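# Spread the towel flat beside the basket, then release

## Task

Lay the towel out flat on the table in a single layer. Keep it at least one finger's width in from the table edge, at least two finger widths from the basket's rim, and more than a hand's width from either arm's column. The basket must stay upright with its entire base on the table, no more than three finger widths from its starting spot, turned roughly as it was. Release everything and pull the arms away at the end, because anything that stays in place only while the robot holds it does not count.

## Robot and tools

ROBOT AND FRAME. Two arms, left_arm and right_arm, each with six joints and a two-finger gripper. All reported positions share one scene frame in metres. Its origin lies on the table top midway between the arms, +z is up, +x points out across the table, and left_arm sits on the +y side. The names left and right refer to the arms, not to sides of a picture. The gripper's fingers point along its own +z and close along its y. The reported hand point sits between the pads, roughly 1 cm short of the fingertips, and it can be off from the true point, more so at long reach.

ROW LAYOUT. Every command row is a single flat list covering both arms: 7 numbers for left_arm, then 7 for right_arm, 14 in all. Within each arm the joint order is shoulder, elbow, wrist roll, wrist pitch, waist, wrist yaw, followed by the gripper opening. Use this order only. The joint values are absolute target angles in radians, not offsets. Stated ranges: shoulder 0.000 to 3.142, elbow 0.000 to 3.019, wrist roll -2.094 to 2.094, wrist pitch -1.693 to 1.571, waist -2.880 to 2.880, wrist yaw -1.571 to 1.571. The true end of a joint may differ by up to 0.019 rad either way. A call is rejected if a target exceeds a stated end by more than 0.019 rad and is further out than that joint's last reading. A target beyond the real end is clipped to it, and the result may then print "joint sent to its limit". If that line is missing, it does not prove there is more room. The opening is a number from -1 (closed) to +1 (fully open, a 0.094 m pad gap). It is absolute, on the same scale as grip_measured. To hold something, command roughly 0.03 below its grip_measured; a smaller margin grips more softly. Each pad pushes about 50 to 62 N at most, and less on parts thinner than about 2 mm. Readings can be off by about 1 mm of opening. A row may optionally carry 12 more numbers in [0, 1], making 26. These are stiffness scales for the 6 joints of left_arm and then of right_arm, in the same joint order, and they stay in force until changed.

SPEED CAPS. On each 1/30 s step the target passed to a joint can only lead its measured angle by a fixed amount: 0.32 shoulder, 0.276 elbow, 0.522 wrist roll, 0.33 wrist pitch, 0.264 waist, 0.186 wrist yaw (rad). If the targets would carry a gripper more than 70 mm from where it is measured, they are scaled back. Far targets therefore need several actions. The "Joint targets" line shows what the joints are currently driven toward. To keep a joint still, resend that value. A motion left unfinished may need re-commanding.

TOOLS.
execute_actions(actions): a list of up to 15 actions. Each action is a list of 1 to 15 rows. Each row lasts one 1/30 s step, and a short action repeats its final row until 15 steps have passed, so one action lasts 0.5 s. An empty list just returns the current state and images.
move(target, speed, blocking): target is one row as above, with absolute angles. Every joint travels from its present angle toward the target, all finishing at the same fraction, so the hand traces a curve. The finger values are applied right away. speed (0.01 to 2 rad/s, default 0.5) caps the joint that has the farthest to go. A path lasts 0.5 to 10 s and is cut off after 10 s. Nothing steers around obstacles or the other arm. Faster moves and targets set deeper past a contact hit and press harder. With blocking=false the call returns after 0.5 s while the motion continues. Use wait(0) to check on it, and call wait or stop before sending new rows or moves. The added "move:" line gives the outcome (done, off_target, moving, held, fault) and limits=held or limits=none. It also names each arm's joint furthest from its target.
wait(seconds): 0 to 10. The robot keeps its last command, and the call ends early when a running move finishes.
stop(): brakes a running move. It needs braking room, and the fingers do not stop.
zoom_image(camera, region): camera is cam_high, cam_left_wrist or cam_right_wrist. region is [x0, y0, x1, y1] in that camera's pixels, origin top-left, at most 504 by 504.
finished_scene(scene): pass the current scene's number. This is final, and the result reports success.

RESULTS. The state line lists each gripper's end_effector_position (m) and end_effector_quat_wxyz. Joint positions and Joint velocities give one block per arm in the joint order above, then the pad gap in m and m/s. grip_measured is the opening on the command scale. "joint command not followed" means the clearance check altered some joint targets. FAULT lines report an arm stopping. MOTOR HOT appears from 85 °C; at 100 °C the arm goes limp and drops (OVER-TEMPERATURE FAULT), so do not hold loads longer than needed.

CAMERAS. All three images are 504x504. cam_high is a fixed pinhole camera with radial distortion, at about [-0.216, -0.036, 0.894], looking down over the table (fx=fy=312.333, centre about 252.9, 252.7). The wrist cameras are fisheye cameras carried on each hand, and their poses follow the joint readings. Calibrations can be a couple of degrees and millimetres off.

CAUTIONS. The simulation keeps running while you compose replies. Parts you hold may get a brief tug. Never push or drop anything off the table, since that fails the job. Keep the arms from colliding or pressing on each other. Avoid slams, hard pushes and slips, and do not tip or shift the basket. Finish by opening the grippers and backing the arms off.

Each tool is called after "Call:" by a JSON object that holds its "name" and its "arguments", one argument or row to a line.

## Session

Call:
{"name": "execute_actions", "arguments": {
  "actions": []
}}

Scene clock: 0.00 s.
left_arm: end_effector_position=(+0.8221, -0.0843, +0.1510) grip_measured=+1.000 end_effector_quat_wxyz=(+0.334, +0.207, +0.912, +0.115) | right_arm: end_effector_position=(+0.9364, -0.3338, +0.3443) grip_measured=+1.000 end_effector_quat_wxyz=(+0.476, +0.150, +0.692, +0.521)
Joint names: [shoulder, elbow, wrist roll, wrist pitch, waist, wrist yaw]
Joint positions: left_arm=[ 2.371  2.356  0.077 -0.93  -0.697 -0.385  0.094] | right_arm=[ 2.396  2.416  1.041 -0.024 -0.273 -0.753  0.094]
Joint velocities: left_arm=[-0.005 -0.042 -0.007  0.007 -0.005 -0.007  0.   ] | right_arm=[ 0.005 -0.007 -0.037  0.012  0.005 -0.022  0.   ]
Motor temperatures (°C, as the motors report them): left_arm=[25 30 23 25 23 22] | right_arm=[24 32 21 25 23 23]
Joint targets: left_arm=[2.358 2.389 0.077 -0.925 -0.697 -0.386] | right_arm=[2.393 2.446 1.041 -0.019 -0.273 -0.753]
Joint stiffness scale: left_arm=[1. 1. 1. 1. 1. 1.] | right_arm=[1. 1. 1. 1. 1. 1.]
camera_calibration (this result's frames):
cam_left_wrist: T_world_to_cam=[[-0.301624, -0.884405, -0.356162, 0.223954], [-0.945259, 0.326183, -0.00944785, 0.809214], [0.12453, 0.333816, -0.934376, 0.190719], [0, 0, 0, 1]] pos_world=[0.808717, -0.129551, 0.265613]
cam_right_wrist: T_world_to_cam=[[0.299622, -0.40714, -0.862823, -0.11529], [-0.876915, 0.23873, -0.417166, 1.05072], [0.375827, 0.881615, -0.285498, 0.164779], [0, 0, 0, 1]] pos_world=[0.894009, -0.44305, 0.385894]

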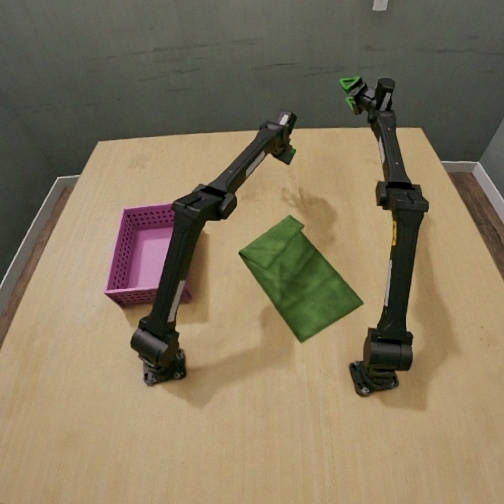

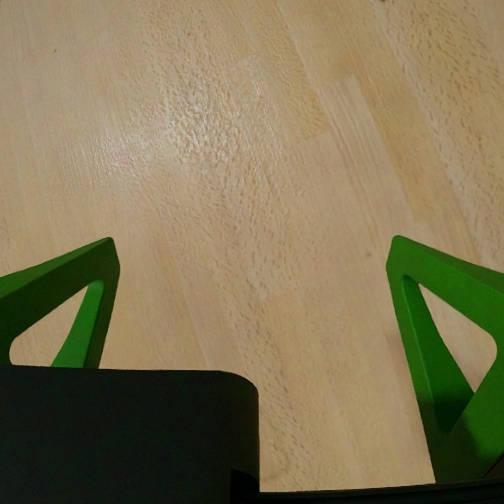

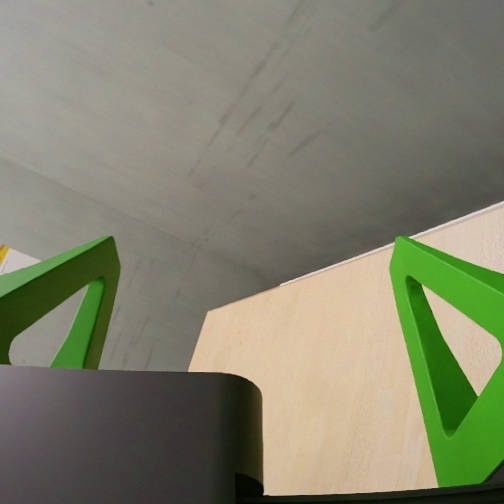

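Call:
{"name": "zoom_image", "arguments": {
  "camera": "cam_high",
  "region": [220,200,380,360]
}}

Region (220, 200, 380, 360) of cam_high's 504x504 image, scaled by 3.150, with more detail than that image has.

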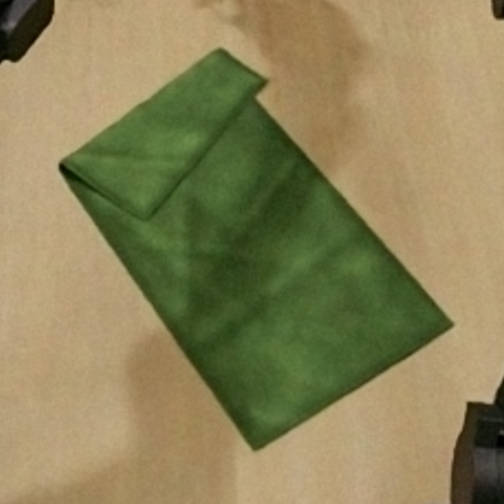

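Call:
{"name": "move", "arguments": {
  "target": [1.45,1.2,-1.6,-1.1,-0.8,0,0,1.9,1.9,-0.65,-1.2,-0.2,0,0],
  "speed": 0.7
}}

Call:
{"name": "move", "arguments": {
  "target": [1.6,1.1,-1.6,-1.05,-0.89,0,0,1.98,1.64,-0.65,-1.2,0.13,0,0]
}}

Scene clock: 14.37 s.
left_arm: end_effector_position=(+0.4240, +0.0109, +0.1706) grip_measured=+0.002 end_effector_quat_wxyz=(+0.048, -0.477, +0.873, -0.088) | right_arm: end_effector_position=(+0.6827, -0.3779, +0.2223) grip_measured=+0.002 end_effector_quat_wxyz=(+0.166, -0.273, +0.946, -0.060)
Joint names: [shoulder, elbow, wrist roll, wrist pitch, waist, wrist yaw]
Joint positions: left_arm=[ 1.464  1.191 -1.584 -1.097 -0.786 -0.002  0.047] | right_arm=[ 1.923  1.898 -0.639 -1.191 -0.216 -0.005  0.047]
Joint velocities: left_arm=[-0.015 -0.017 -0.007  0.007 -0.015  0.037  0.001] | right_arm=[-0.005  0.007 -0.022  0.012 -0.005  0.051  0.001]
Motor temperatures (°C, as the motors report them): left_arm=[28 32 23 25 23 22] | right_arm=[28 38 21 25 23 23]
Joint targets: left_arm=[1.450 1.200 -1.600 -1.100 -0.800 -0.000] | right_arm=[1.900 1.900 -0.650 -1.200 -0.200 0.000]
Joint stiffness scale: left_arm=[1. 1. 1. 1. 1. 1.] | right_arm=[1. 1. 1. 1. 1. 1.]
move: off_target (right_arm); limits=none; left_arm: farthest joint: the wrist roll, 0.016 radians from its target (1.677 radians at the start); right_arm: farthest joint: the shoulder, 0.023 radians from its target (0.496 radians at the start)
camera_calibration (this result's frames):
cam_left_wrist: T_world_to_cam=[[0.821817, -0.535307, 0.195098, -0.379123], [-0.53728, -0.614177, 0.578029, 0.139125], [-0.189598, -0.579856, -0.792351, 0.345753], [0, 0, 0, 1]] pos_world=[0.451872, 0.0829869, 0.267506]
cam_right_wrist: T_world_to_cam=[[0.502688, -0.842429, 0.193955, -0.700514], [-0.845779, -0.43288, 0.311887, 0.350794], [-0.178783, -0.320825, -0.930112, 0.331699], [0, 0, 0, 1]] pos_world=[0.708136, -0.331864, 0.334977]

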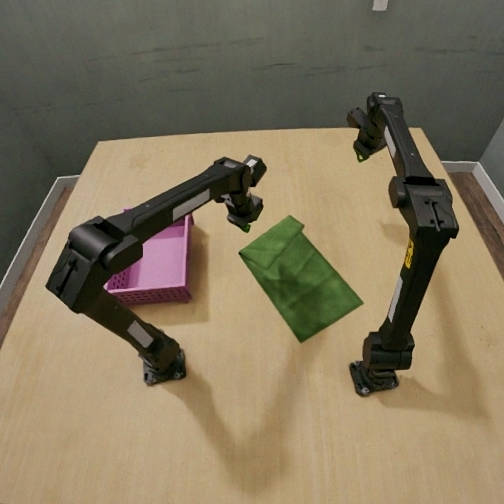

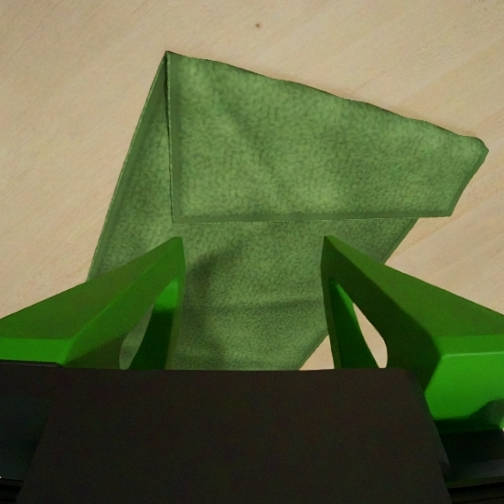

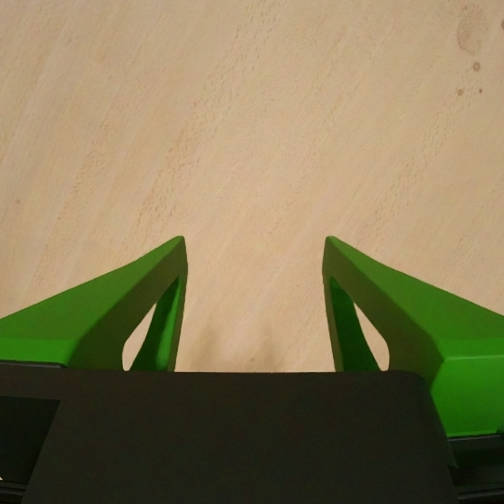

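Scene clock: 15.57 s.
left_arm: end_effector_position=(+0.3743, -0.0049, +0.0765) grip_measured=+0.002 end_effector_quat_wxyz=(+0.002, -0.438, +0.899, -0.002) | right_arm: end_effector_position=(+0.5788, -0.1583, +0.0795) grip_measured=+0.002 end_effector_quat_wxyz=(+0.018, -0.444, +0.896, -0.001)
Joint names: [shoulder, elbow, wrist roll, wrist pitch, waist, wrist yaw]
Joint positions: left_arm=[ 1.597  1.091 -1.584 -1.06  -0.879 -0.002  0.047] | right_arm=[ 1.971  1.63  -0.641 -1.194  0.143 -0.004  0.047]
Joint velocities: left_arm=[-0.015 -0.017  0.037  0.007 -0.005 -0.022  0.   ] | right_arm=[-0.005 -0.007  0.081 -0.012 -0.015 -0.066  0.   ]
Motor temperatures (°C, as the motors report them): left_arm=[28 32 23 25 23 22] | right_arm=[28 38 21 25 23 23]
Joint targets: left_arm=[1.600 1.100 -1.600 -1.050 -0.890 0.000] | right_arm=[1.980 1.640 -0.650 -1.200 0.130 -0.000]
Joint stiffness scale: left_arm=[1. 1. 1. 1. 1. 1.] | right_arm=[1. 1. 1. 1. 1. 1.]
move: done; limits=none; left_arm: farthest joint: the wrist roll, 0.016 radians from its target (0.016 radians at the start); right_arm: farthest joint: the waist, 0.013 radians from its target (0.346 radians at the start)
camera_calibration (this result's frames):
cam_left_wrist: T_world_to_cam=[[0.783713, -0.621124, 0.000279412, -0.2996], [-0.502139, -0.633317, 0.588869, 0.143068], [-0.365583, -0.461644, -0.808229, 0.320274], [0, 0, 0, 1]] pos_world=[0.423727, 0.0523712, 0.17469]
cam_right_wrist: T_world_to_cam=[[0.798225, -0.602317, 0.00712971, -0.553787], [-0.506339, -0.664524, 0.549572, 0.150449], [-0.326279, -0.442292, -0.835416, 0.309377], [0, 0, 0, 1]] pos_world=[0.619167, -0.0967436, 0.179724]

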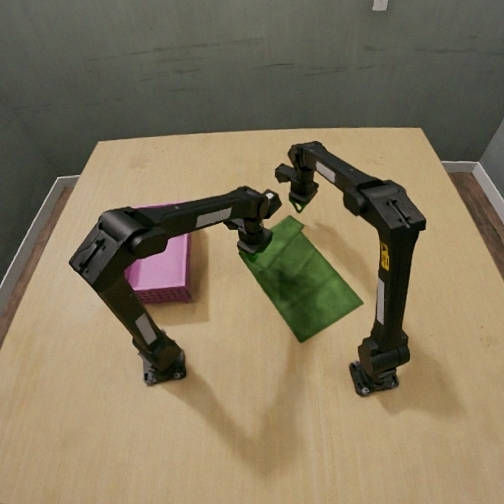

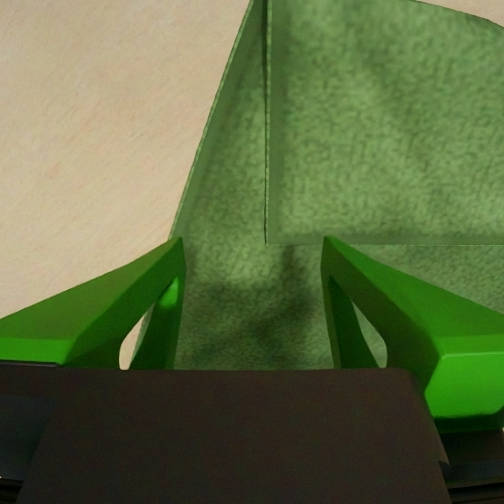

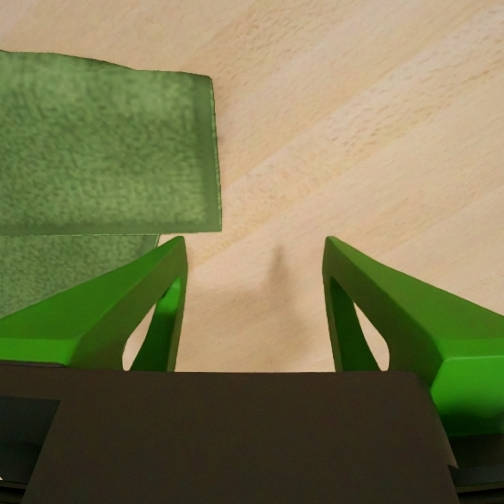

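Call:
{"name": "execute_actions", "arguments": {
  "actions": [
    [[1.65,1.1,-1.6,-1.02,-0.89,0,0,1.99,1.6,-0.62,-1.18,0.185,0,0]],
    [[1.72,1.1,-1.6,-0.97,-0.89,0,0,2.06,1.6,-0.62,-1.12,0.185,0,0]],
    [[1.75,1.1,-1.6,-0.97,-0.89,0,0,2.1,1.6,-0.62,-1.12,0.185,0,0]],
    []
  ]
}}

Call:
{"name": "execute_actions", "arguments": {
  "actions": [
    [[1.75,1.1,-1.6,-0.97,-0.89,0,-0.5,2.1,1.6,-0.62,-1.12,0.185,0,-0.5]],
    [[1.75,1.1,-1.6,-0.97,-0.89,0,-1,2.1,1.6,-0.62,-1.12,0.185,0,-1]],
    [[1.62,1.1,-1.6,-0.97,-0.89,0,-1,1.98,1.6,-0.62,-1.12,0.185,0,-1]],
    []
  ]
}}

Scene clock: 22.40 s.
left_arm: end_effector_position=(+0.3818, -0.0110, +0.0232) grip_measured=+0.002 end_effector_quat_wxyz=(-0.008, -0.438, +0.899, +0.018) | right_arm: end_effector_position=(+0.5679, -0.1397, +0.0209) grip_measured=+0.002 end_effector_quat_wxyz=(-0.007, -0.455, +0.890, +0.003)
Joint names: [shoulder, elbow, wrist roll, wrist pitch, waist, wrist yaw]
Joint positions: left_arm=[ 1.723  1.091 -1.585 -0.979 -0.879 -0.002  0.047] | right_arm=[ 2.05   1.594 -0.63  -1.129  0.178 -0.004  0.047]
Joint velocities: left_arm=[-0.005  0.007 -0.022 -0.012 -0.005 -0.007 -0.001] | right_arm=[-0.005 -0.007 -0.066 -0.002 -0.015 -0.11  -0.001]
Motor temperatures (°C, as the motors report them): left_arm=[27 32 23 25 23 22] | right_arm=[28 38 21 25 23 23]
Joint targets: left_arm=[1.750 1.100 -1.600 -0.970 -0.890 -0.000] | right_arm=[2.100 1.600 -0.620 -1.120 0.185 0.000]
Joint stiffness scale: left_arm=[1. 1. 1. 1. 1. 1.] | right_arm=[1. 1. 1. 1. 1. 1.]
camera_calibration (this result's frames):
cam_left_wrist: T_world_to_cam=[[0.783394, -0.619888, -0.0450982, -0.308108], [-0.480837, -0.650443, 0.587979, 0.166042], [-0.393815, -0.438934, -0.807618, 0.288244], [0, 0, 0, 1]] pos_world=[0.434724, 0.0435287, 0.121266]
cam_right_wrist: T_world_to_cam=[[0.811843, -0.583407, -0.0233817, -0.537958], [-0.462706, -0.667273, 0.583651, 0.16359], [-0.356108, -0.463015, -0.811668, 0.278631], [0, 0, 0, 1]] pos_world=[0.611654, -0.0756785, 0.118098]

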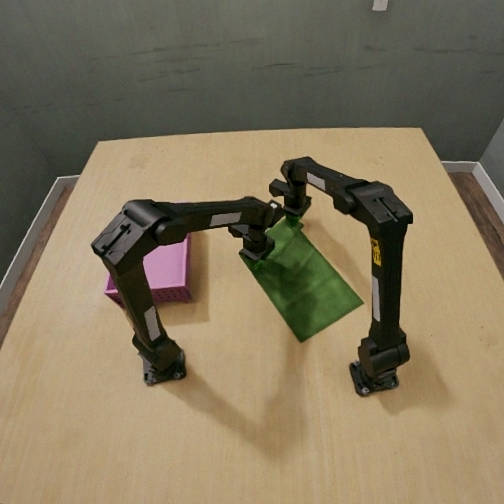

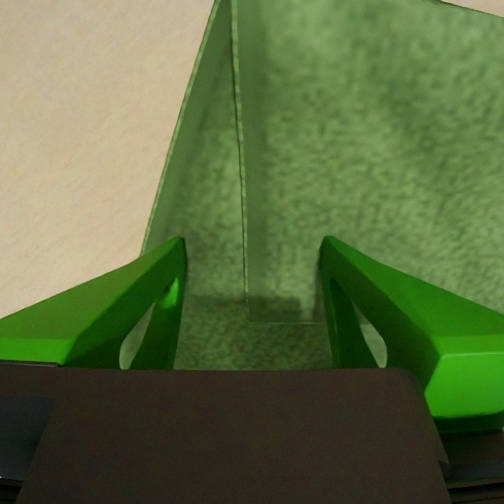

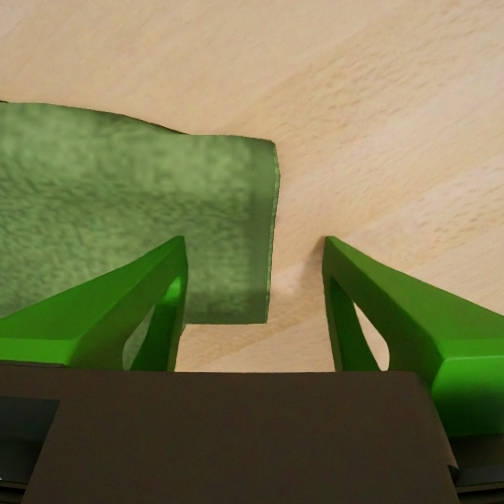

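Scene clock: 23.90 s.
left_arm: end_effector_position=(+0.3875, -0.0155, +0.0664) grip_measured=-0.994 end_effector_quat_wxyz=(+0.015, -0.438, +0.898, -0.029) | right_arm: end_effector_position=(+0.5717, -0.1369, +0.0527) grip_measured=-0.962 end_effector_quat_wxyz=(+0.020, -0.456, +0.890, -0.001)
Joint names: [shoulder, elbow, wrist roll, wrist pitch, waist, wrist yaw]
Joint positions: left_arm=[ 1.616  1.084 -1.586 -0.973 -0.879 -0.002  0.   ] | right_arm=[ 1.993  1.591 -0.629 -1.129  0.18  -0.004  0.002]
Joint velocities: left_arm=[-0.005 -0.007  0.022  0.007  0.005 -0.022  0.   ] | right_arm=[ 0.005  0.002 -0.022 -0.002 -0.015  0.022  0.001]
Motor temperatures (°C, as the motors report them): left_arm=[27 32 23 25 23 22] | right_arm=[28 38 21 25 23 23]
Joint targets: left_arm=[1.620 1.100 -1.600 -0.970 -0.890 -0.000] | right_arm=[1.980 1.600 -0.620 -1.120 0.185 -0.000]
Joint stiffness scale: left_arm=[1. 1. 1. 1. 1. 1.] | right_arm=[1. 1. 1. 1. 1. 1.]
camera_calibration (this result's frames):
cam_left_wrist: T_world_to_cam=[[0.783031, -0.619106, 0.0597536, -0.320196], [-0.528711, -0.611928, 0.588225, 0.159586], [-0.327609, -0.492191, -0.806487, 0.296736], [0, 0, 0, 1]] pos_world=[0.432311, 0.0454708, 0.164574]
cam_right_wrist: T_world_to_cam=[[0.813318, -0.581744, 0.009387, -0.540937], [-0.491023, -0.67765, 0.547437, 0.165315], [-0.312107, -0.449849, -0.836794, 0.285076], [0, 0, 0, 1]] pos_world=[0.610102, -0.0744193, 0.153128]

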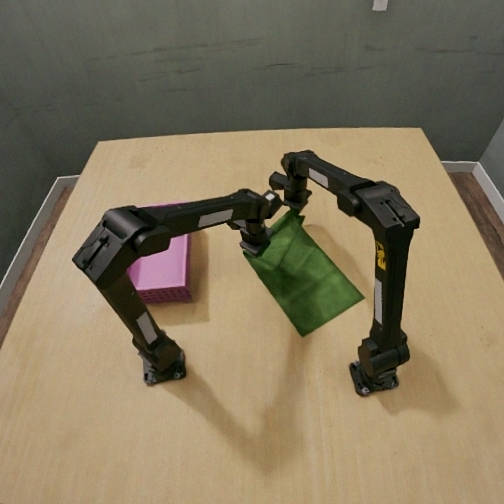

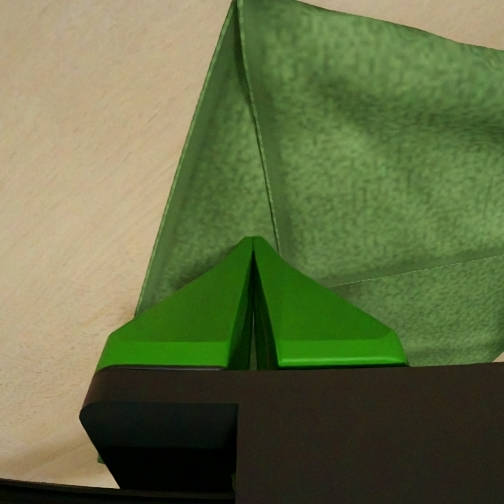

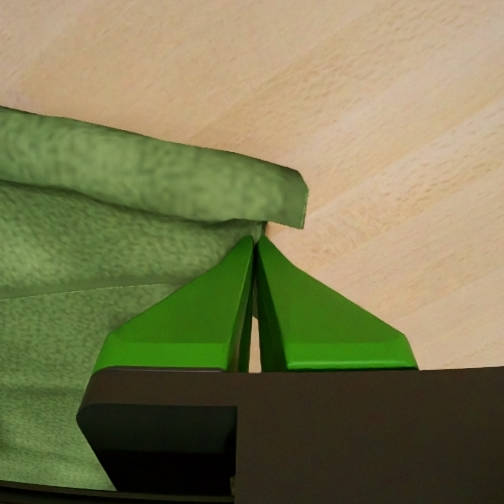

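Call:
{"name": "execute_actions", "arguments": {
  "actions": [
    [[1.62,1.17,-1.6,-0.97,-0.89,0,0,1.98,1.6,-0.62,-1.12,0.185,0,-1]],
    [[1.74,1.17,-1.6,-0.97,-0.89,0,0,1.98,1.6,-0.62,-1.12,0.185,0,-1]],
    [[1.82,1.17,-1.6,-0.97,-0.89,0,0,1.98,1.6,-0.62,-1.12,0.185,0,-1]],
    [[1.82,1.17,-1.6,-0.97,-0.89,0,-0.5,1.98,1.6,-0.62,-1.12,0.185,0,-1]],
    [[1.82,1.17,-1.6,-0.97,-0.89,0,-1,1.98,1.6,-0.62,-1.12,0.185,0,-1]],
    [[1.64,1.17,-1.6,-0.97,-0.89,0,-1,1.95,1.6,-0.62,-1.12,0.185,0,-1]],
    []
  ]
}}

Scene clock: 30.60 s.
left_arm: end_effector_position=(+0.4102, -0.0338, +0.0838) grip_measured=-0.994 end_effector_quat_wxyz=(+0.027, -0.438, +0.897, -0.055) | right_arm: end_effector_position=(+0.5730, -0.1365, +0.0636) grip_measured=-0.962 end_effector_quat_wxyz=(+0.029, -0.456, +0.890, -0.003)
Joint names: [shoulder, elbow, wrist roll, wrist pitch, waist, wrist yaw]
Joint positions: left_arm=[ 1.631  1.151 -1.586 -0.968 -0.879 -0.002  0.   ] | right_arm=[ 1.975  1.591 -0.629 -1.129  0.18  -0.003  0.002]
Joint velocities: left_arm=[-0.015  0.007 -0.037  0.002  0.005  0.007 -0.   ] | right_arm=[ 0.005 -0.012 -0.051  0.002 -0.005  0.022 -0.   ]
Motor temperatures (°C, as the motors report them): left_arm=[27 32 23 25 23 22] | right_arm=[28 38 21 25 23 23]
Joint targets: left_arm=[1.640 1.170 -1.600 -0.970 -0.890 -0.000] | right_arm=[1.950 1.600 -0.620 -1.120 0.185 -0.000]
Joint stiffness scale: left_arm=[1. 1. 1. 1. 1. 1.] | right_arm=[1. 1. 1. 1. 1. 1.]
camera_calibration (this result's frames):
cam_left_wrist: T_world_to_cam=[[0.779331, -0.615641, 0.116742, -0.353454], [-0.554647, -0.59106, 0.585675, 0.161685], [-0.291564, -0.521185, -0.802095, 0.293155], [0, 0, 0, 1]] pos_world=[0.450609, 0.0307532, 0.181706]
cam_right_wrist: T_world_to_cam=[[0.813038, -0.581841, 0.0207358, -0.542465], [-0.500709, -0.680606, 0.534852, 0.166222], [-0.297086, -0.445237, -0.844691, 0.287228], [0, 0, 0, 1]] pos_world=[0.609605, -0.0746122, 0.164963]

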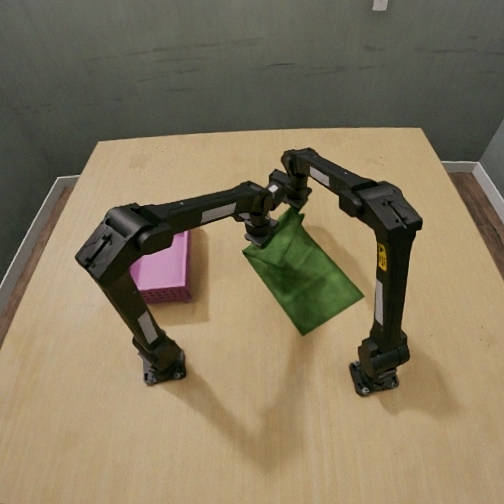

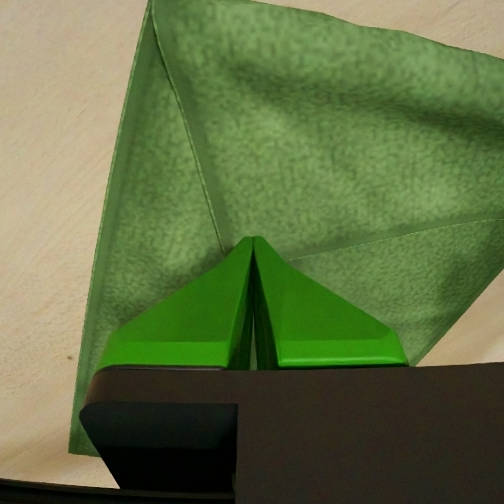

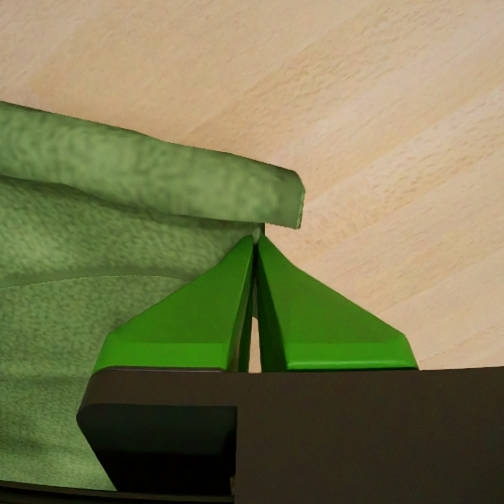

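Call:
{"name": "execute_actions", "arguments": {
  "actions": [
    [[1.6,1.06,-1.6,-0.97,-1.03,0,-1,1.9,1.62,-0.62,-1.12,0.185,0,-1]],
    [[1.7,1.06,-1.6,-0.97,-1.03,0,-1,1.9,1.68,-0.62,-1.12,0.2,0,-1]],
    [[1.74,1.06,-1.6,-0.97,-1.03,0,-1,1.95,1.78,-0.6,-1.12,0.22,0,-1]]
  ]
}}

Call:
{"name": "move", "arguments": {
  "target": [1.74,1.06,-1.6,-0.97,-1.03,0,-1,2.17,2.04,-0.5,-1.13,0.28,0,-1],
  "speed": 0.3
}}

Scene clock: 39.80 s.
left_arm: end_effector_position=(+0.3186, -0.0501, +0.0162) grip_measured=-0.994 end_effector_quat_wxyz=(-0.012, -0.364, +0.931, +0.029) | right_arm: end_effector_position=(+0.6178, -0.1013, +0.1458) grip_measured=-0.962 end_effector_quat_wxyz=(+0.121, -0.458, +0.881, -0.014)
Joint names: [shoulder, elbow, wrist roll, wrist pitch, waist, wrist yaw]
Joint positions: left_arm=[ 1.706  1.043 -1.586 -0.971 -1.043  0.002  0.   ] | right_arm=[ 1.938  1.74  -0.61  -1.128  0.21  -0.003  0.002]
Joint velocities: left_arm=[-0.015 -0.002 -0.022  0.002  0.005 -0.007 -0.001] | right_arm=[-0.005 -0.017  0.081 -0.007 -0.015  0.022  0.   ]
Motor temperatures (°C, as the motors report them): left_arm=[27 32 23 25 23 22] | right_arm=[28 39 21 25 23 23]
Joint targets: left_arm=[1.740 1.060 -1.600 -0.970 -1.030 0.000] | right_arm=[1.950 1.780 -0.600 -1.120 0.220 -0.000]
Joint stiffness scale: left_arm=[1. 1. 1. 1. 1. 1.] | right_arm=[1. 1. 1. 1. 1. 1.]
camera_calibration (this result's frames):
cam_left_wrist: T_world_to_cam=[[0.671338, -0.738028, -0.0679774, -0.253031], [-0.569597, -0.572451, 0.589796, 0.146508], [-0.4742, -0.357233, -0.804686, 0.270108], [0, 0, 0, 1]] pos_world=[0.381405, -0.00638355, 0.113742]
cam_right_wrist: T_world_to_cam=[[0.806775, -0.577164, 0.126473, -0.571173], [-0.574599, -0.716521, 0.395516, 0.231027], [-0.137658, -0.391764, -0.90971, 0.302118], [0, 0, 0, 1]] pos_world=[0.635145, -0.0457656, 0.255703]

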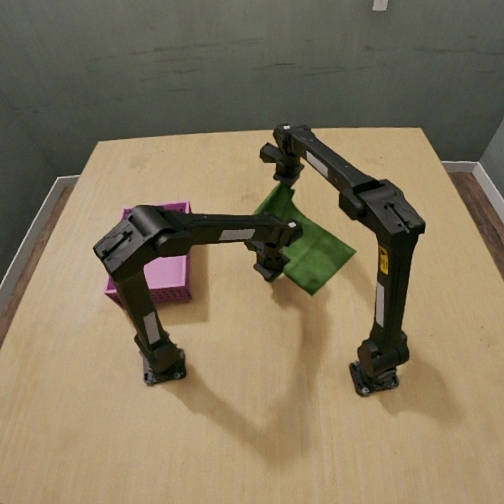

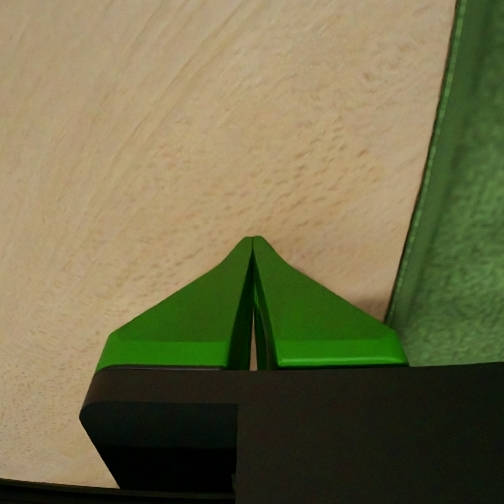

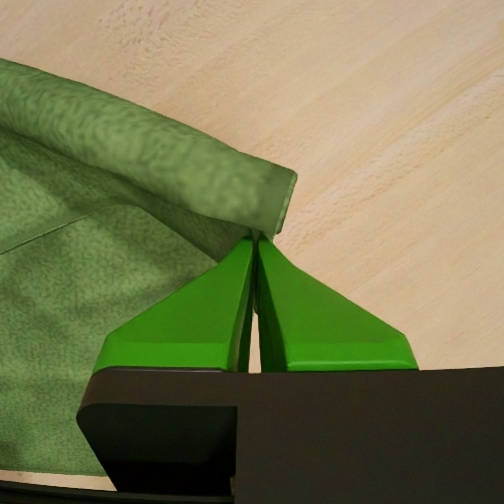

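Scene clock: 41.33 s.
left_arm: end_effector_position=(+0.3186, -0.0501, +0.0162) grip_measured=-0.994 end_effector_quat_wxyz=(-0.012, -0.364, +0.931, +0.029) | right_arm: end_effector_position=(+0.6733, -0.0364, +0.1128) grip_measured=-0.962 end_effector_quat_wxyz=(+0.140, -0.438, +0.888, -0.006)
Joint names: [shoulder, elbow, wrist roll, wrist pitch, waist, wrist yaw]
Joint positions: left_arm=[ 1.706  1.043 -1.586 -0.971 -1.043  0.002  0.   ] | right_arm=[ 2.149  1.987 -0.51  -1.128  0.268 -0.003  0.002]
Joint velocities: left_arm=[-0.024  0.002  0.037 -0.017 -0.015 -0.007  0.   ] | right_arm=[-0.005 -0.002  0.022  0.002 -0.005 -0.051 -0.001]
Motor temperatures (°C, as the motors report them): left_arm=[27 32 23 25 23 22] | right_arm=[28 39 21 25 23 23]
Joint targets: left_arm=[1.740 1.060 -1.600 -0.970 -1.030 0.000] | right_arm=[2.170 2.040 -0.500 -1.130 0.280 0.000]
Joint stiffness scale: left_arm=[1. 1. 1. 1. 1. 1.] | right_arm=[1. 1. 1. 1. 1. 1.]
move: off_target (left_arm, right_arm); limits=none; left_arm: farthest joint: the shoulder, 0.034 radians from its target (0.034 radians at the start); right_arm: farthest joint: the elbow, 0.053 radians from its target (0.300 radians at the start)
camera_calibration (this result's frames):
cam_left_wrist: T_world_to_cam=[[0.671338, -0.738028, -0.0679774, -0.253031], [-0.569597, -0.572451, 0.589796, 0.146508], [-0.4742, -0.357233, -0.804686, 0.270108], [0, 0, 0, 1]] pos_world=[0.381405, -0.00638355, 0.113742]
cam_right_wrist: T_world_to_cam=[[0.780646, -0.612724, 0.12313, -0.55763], [-0.611247, -0.707472, 0.354769, 0.352014], [-0.130264, -0.352212, -0.926811, 0.303484], [0, 0, 0, 1]] pos_world=[0.690013, 0.0142575, 0.225049]

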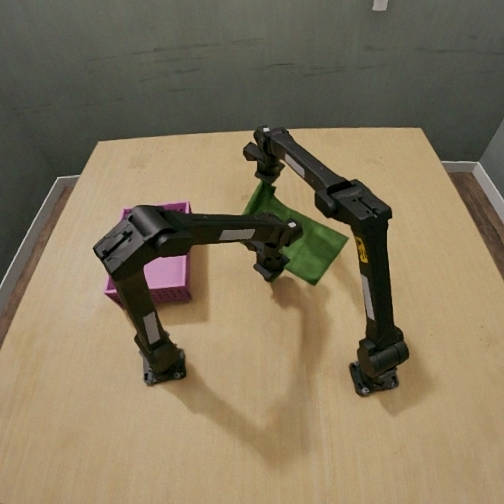

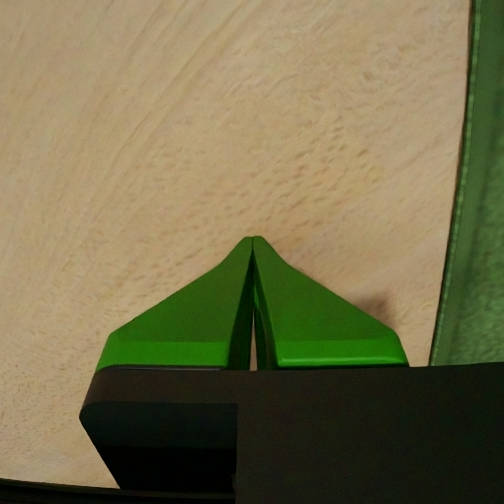

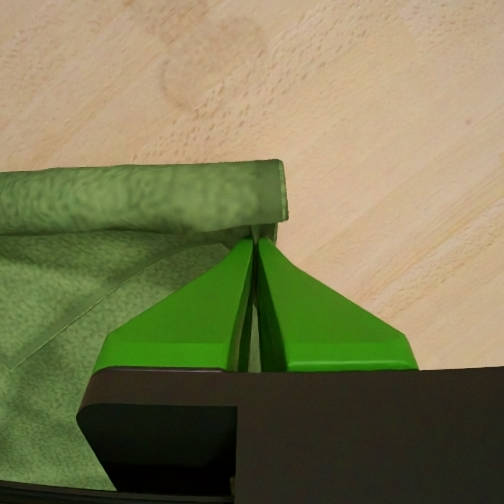

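Call:
{"name": "execute_actions", "arguments": {
  "actions": [
    [[1.5,1.06,-1.6,-0.97,-1.03,0,0,2.22,2.04,-0.5,-1.13,0.26,0,-1]],
    [[1.3,1.0,-1.4,-0.97,-0.9,0,0,2.22,2.04,-0.5,-1.13,0.26,0,0]],
    [[1.1,0.9,-1.2,-0.97,-0.7,0,0,2.05,2.04,-0.5,-1.13,0.26,0,0]]
  ]
}}

Call:
{"name": "move", "arguments": {
  "target": [1.0,0.9,-1.2,-0.97,-0.5,0,0,1.4,1.4,-0.5,-1.13,-0.5,0,0],
  "speed": 0.7
}}

Call:
{"name": "zoom_image", "arguments": {
  "camera": "cam_high",
  "region": [210,160,370,320]
}}

Scene clock: 47.07 s.
left_arm: end_effector_position=(+0.3666, +0.0937, +0.1920) grip_measured=-0.002 end_effector_quat_wxyz=(+0.129, -0.355, +0.914, -0.147) | right_arm: end_effector_position=(+0.6752, -0.0356, +0.1904) grip_measured=-0.002 end_effector_quat_wxyz=(+0.197, -0.433, +0.880, -0.009)
Joint names: [shoulder, elbow, wrist roll, wrist pitch, waist, wrist yaw]
Joint positions: left_arm=[ 1.088  0.882 -1.224 -0.971 -0.686 -0.002  0.047] | right_arm=[ 2.05   2.003 -0.51  -1.128  0.268 -0.003  0.047]
Joint velocities: left_arm=[ 0.044 -0.007  0.022 -0.007 -0.005  0.037  0.   ] | right_arm=[-0.161  0.046 -0.007 -0.017 -0.005 -0.037  0.   ]
Motor temperatures (°C, as the motors report them): left_arm=[26 32 23 25 23 22] | right_arm=[29 41 21 25 23 23]
Joint targets: left_arm=[1.100 0.900 -1.200 -0.970 -0.700 0.000] | right_arm=[2.050 2.040 -0.500 -1.130 0.260 0.000]
Joint stiffness scale: left_arm=[1. 1. 1. 1. 1. 1.] | right_arm=[1. 1. 1. 1. 1. 1.]
camera_calibration (this result's frames):
cam_left_wrist: T_world_to_cam=[[0.608433, -0.710295, 0.353965, -0.22772], [-0.77888, -0.448934, 0.437954, 0.246769], [-0.15217, -0.542162, -0.826381, 0.389146], [0, 0, 0, 1]] pos_world=[0.389971, 0.160015, 0.294114]
cam_right_wrist: T_world_to_cam=[[0.764447, -0.620079, 0.176418, -0.567657], [-0.643903, -0.720888, 0.256338, 0.366519], [-0.0317724, -0.309553, -0.950351, 0.315518], [0, 0, 0, 1]] pos_world=[0.679971, 0.00989667, 0.306045]

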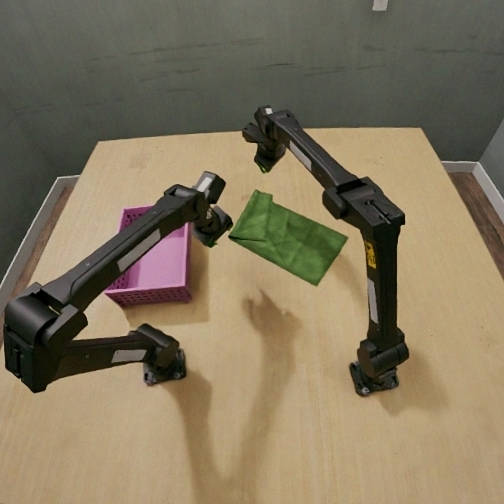

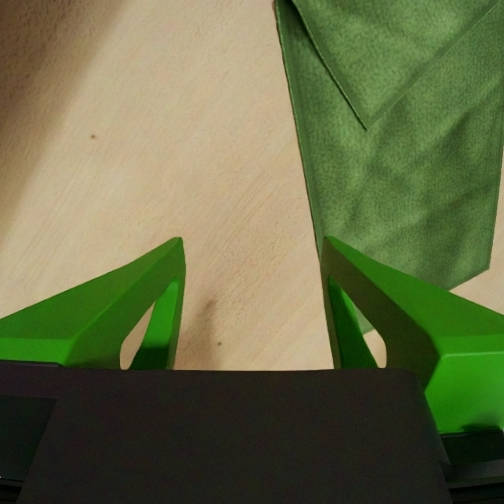

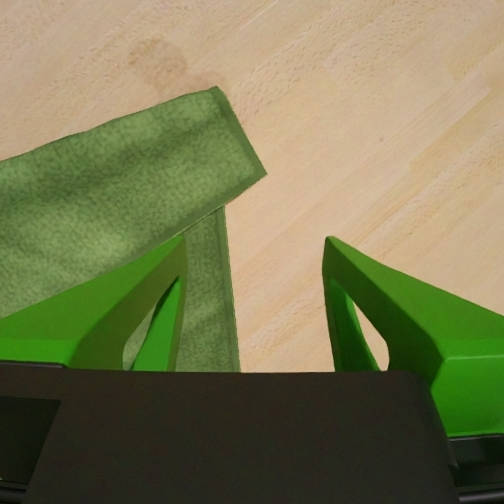

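Scene clock: 48.73 s.
left_arm: end_effector_position=(+0.3848, +0.1554, +0.2152) grip_measured=-0.002 end_effector_quat_wxyz=(+0.166, -0.426, +0.876, -0.158) | right_arm: end_effector_position=(+0.4778, -0.5088, +0.2925) grip_measured=-0.002 end_effector_quat_wxyz=(+0.199, -0.069, +0.973, -0.092)
Joint names: [shoulder, elbow, wrist roll, wrist pitch, waist, wrist yaw]
Joint positions: left_arm=[ 1.013  0.875 -1.216 -0.971 -0.513 -0.002  0.047] | right_arm=[ 1.398  1.397 -0.509 -1.128 -0.506 -0.002  0.047]
Joint velocities: left_arm=[-0.015 -0.017 -0.037  0.017  0.005 -0.037 -0.   ] | right_arm=[-0.015 -0.017 -0.022 -0.022 -0.015  0.007 -0.   ]
Motor temperatures (°C, as the motors report them): left_arm=[26 32 23 25 23 22] | right_arm=[29 41 21 25 23 23]
Joint targets: left_arm=[1.000 0.900 -1.200 -0.970 -0.500 -0.000] | right_arm=[1.400 1.400 -0.500 -1.130 -0.500 -0.000]
Joint stiffness scale: left_arm=[1. 1. 1. 1. 1. 1.] | right_arm=[1. 1. 1. 1. 1. 1.]
move: off_target (left_arm); limits=none; left_arm: farthest joint: the elbow, 0.025 radians from its target (0.018 radians at the start); right_arm: farthest joint: the wrist roll, 0.009 radians from its target (0.010 radians at the start)
camera_calibration (this result's frames):
cam_left_wrist: T_world_to_cam=[[0.691311, -0.594018, 0.411377, -0.265409], [-0.722527, -0.563165, 0.400997, 0.282509], [-0.0065262, -0.574446, -0.818517, 0.391823], [0, 0, 0, 1]] pos_world=[0.390157, 0.226522, 0.316611]
cam_right_wrist: T_world_to_cam=[[0.104146, -0.974691, 0.197815, -0.599418], [-0.974472, -0.060229, 0.216278, 0.377937], [-0.19889, -0.21529, -0.956082, 0.389235], [0, 0, 0, 1]] pos_world=[0.508131, -0.477686, 0.408976]

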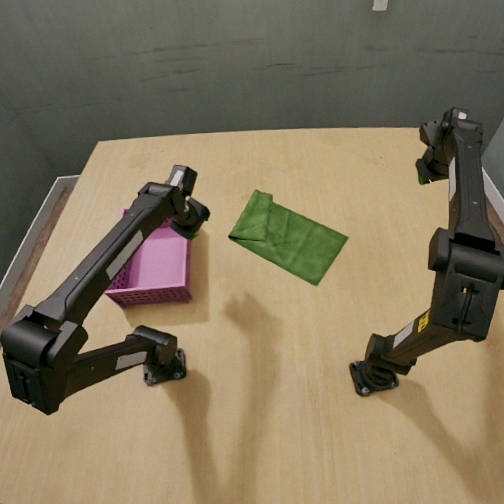

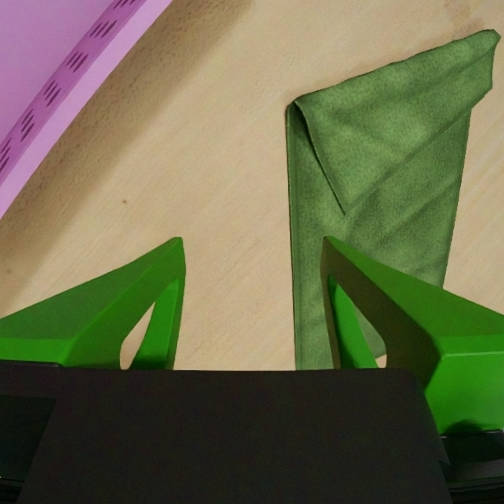

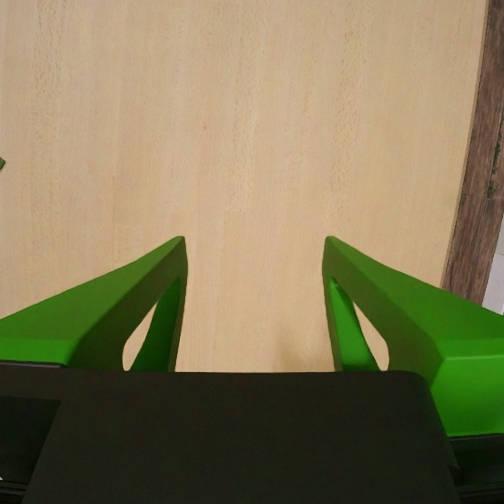

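Region (210, 160, 370, 320) of cam_high's 504x504 image, scaled by 3.150, with more detail than that image has.

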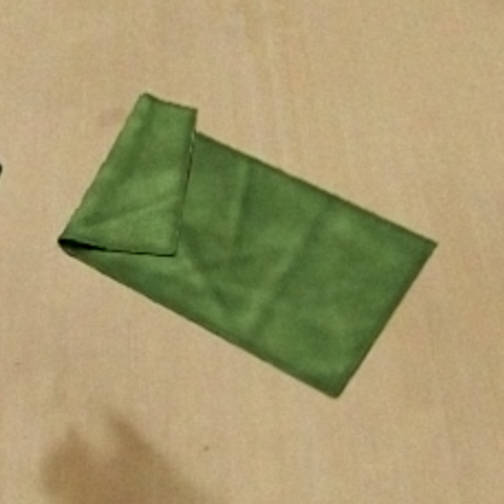

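Call:
{"name": "move", "arguments": {
  "target": [1.6,1.4,-2.05,-1.2,-1.1,0,0,1.7,1.37,-0.98,-1.14,-0.2,0,0],
  "speed": 0.7
}}

Call:
{"name": "move", "arguments": {
  "target": [1.81,1.41,-2.05,-1.145,-1.235,0,0,1.8,1.37,-0.98,-1.14,-0.1,0,0]
}}

Scene clock: 56.43 s.
left_arm: end_effector_position=(+0.3470, -0.1258, +0.1671) grip_measured=-0.002 end_effector_quat_wxyz=(+0.007, -0.536, +0.842, -0.062) | right_arm: end_effector_position=(+0.5236, -0.3600, +0.1309) grip_measured=-0.002 end_effector_quat_wxyz=(+0.049, -0.435, +0.899, -0.027)
Joint names: [shoulder, elbow, wrist roll, wrist pitch, waist, wrist yaw]
Joint positions: left_arm=[ 1.603  1.349 -2.034 -1.193 -1.102 -0.     0.047] | right_arm=[ 1.691  1.363 -0.97  -1.132 -0.205 -0.002  0.047]
Joint velocities: left_arm=[-0.005  0.007  0.037 -0.007  0.005 -0.051 -0.001] | right_arm=[ 0.015  0.012  0.022  0.002 -0.005 -0.095  0.   ]
Motor temperatures (°C, as the motors report them): left_arm=[26 33 23 25 23 22] | right_arm=[28 40 21 25 23 23]
Joint targets: left_arm=[1.600 1.400 -2.050 -1.200 -1.100 -0.000] | right_arm=[1.700 1.370 -0.980 -1.140 -0.200 -0.000]
Joint stiffness scale: left_arm=[1. 1. 1. 1. 1. 1.] | right_arm=[1. 1. 1. 1. 1. 1.]
move: off_target (left_arm); limits=none; left_arm: farthest joint: the elbow, 0.051 radians from its target (0.525 radians at the start); right_arm: farthest joint: the wrist roll, 0.010 radians from its target (0.471 radians at the start)
camera_calibration (this result's frames):
cam_left_wrist: T_world_to_cam=[[0.899116, -0.424564, 0.106471, -0.386421], [-0.3914, -0.670945, 0.629793, -0.0505666], [-0.195951, -0.60793, -0.769431, 0.243979], [0, 0, 0, 1]] pos_world=[0.375454, -0.0496657, 0.260714]
cam_right_wrist: T_world_to_cam=[[0.78303, -0.616948, 0.0789917, -0.638332], [-0.560205, -0.644363, 0.520544, -0.000502141], [-0.270249, -0.451853, -0.850173, 0.214235], [0, 0, 0, 1]] pos_world=[0.557448, -0.297339, 0.232821]

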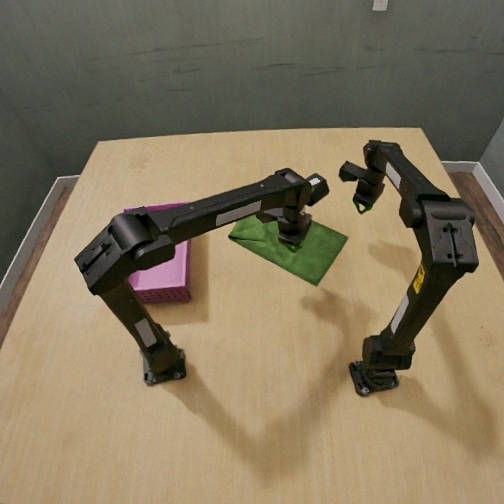

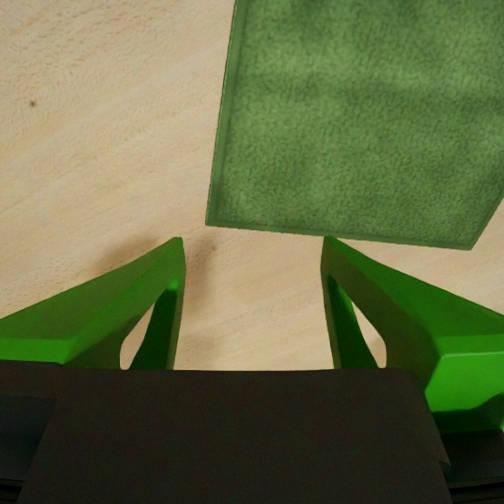

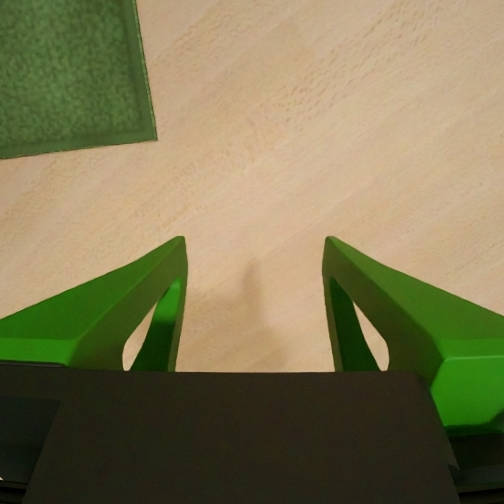

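Scene clock: 57.47 s.
left_arm: end_effector_position=(+0.2974, -0.1747, +0.0617) grip_measured=-0.002 end_effector_quat_wxyz=(-0.001, -0.479, +0.878, +0.024) | right_arm: end_effector_position=(+0.5216, -0.3048, +0.0784) grip_measured=-0.002 end_effector_quat_wxyz=(+0.003, -0.483, +0.875, -0.000)
Joint names: [shoulder, elbow, wrist roll, wrist pitch, waist, wrist yaw]
Joint positions: left_arm=[ 1.832  1.366 -2.035 -1.153 -1.237 -0.     0.047] | right_arm=[ 1.795  1.362 -0.971 -1.132 -0.099 -0.002  0.047]
Joint velocities: left_arm=[-0.005 -0.017  0.007  0.002 -0.005 -0.095 -0.   ] | right_arm=[-0.015 -0.012  0.037 -0.007 -0.005  0.037  0.001]
Motor temperatures (°C, as the motors report them): left_arm=[26 33 23 25 23 22] | right_arm=[27 40 21 25 23 23]
Joint targets: left_arm=[1.810 1.410 -2.050 -1.145 -1.235 -0.000] | right_arm=[1.800 1.370 -0.980 -1.140 -0.100 0.000]
Joint stiffness scale: left_arm=[1. 1. 1. 1. 1. 1.] | right_arm=[1. 1. 1. 1. 1. 1.]
move: off_target (left_arm); limits=none; left_arm: farthest joint: the elbow, 0.044 radians from its target (0.061 radians at the start); right_arm: farthest joint: the wrist roll, 0.009 radians from its target (0.010 radians at the start)
camera_calibration (this result's frames):
cam_left_wrist: T_world_to_cam=[[0.836745, -0.545424, -0.0486836, -0.344386], [-0.424459, -0.702193, 0.571629, -0.0284673], [-0.345965, -0.457643, -0.819067, 0.197369], [0, 0, 0, 1]] pos_world=[0.344363, -0.117502, 0.161165]
cam_right_wrist: T_world_to_cam=[[0.847883, -0.530129, -0.00760387, -0.599138], [-0.431287, -0.697995, 0.57166, -0.0264009], [-0.308361, -0.481421, -0.820455, 0.202554], [0, 0, 0, 1]] pos_world=[0.559072, -0.238535, 0.176723]

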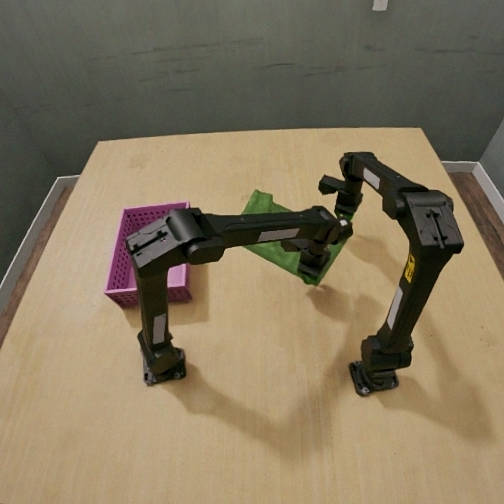

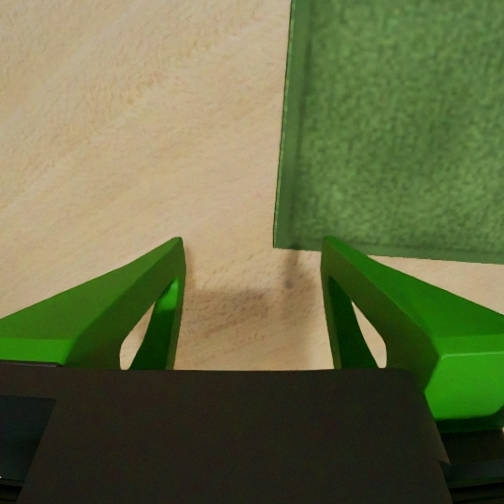

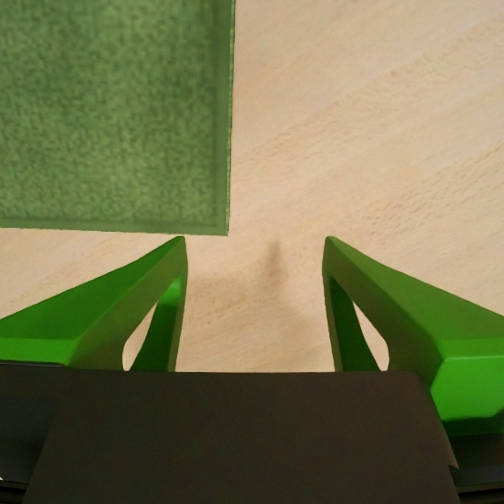

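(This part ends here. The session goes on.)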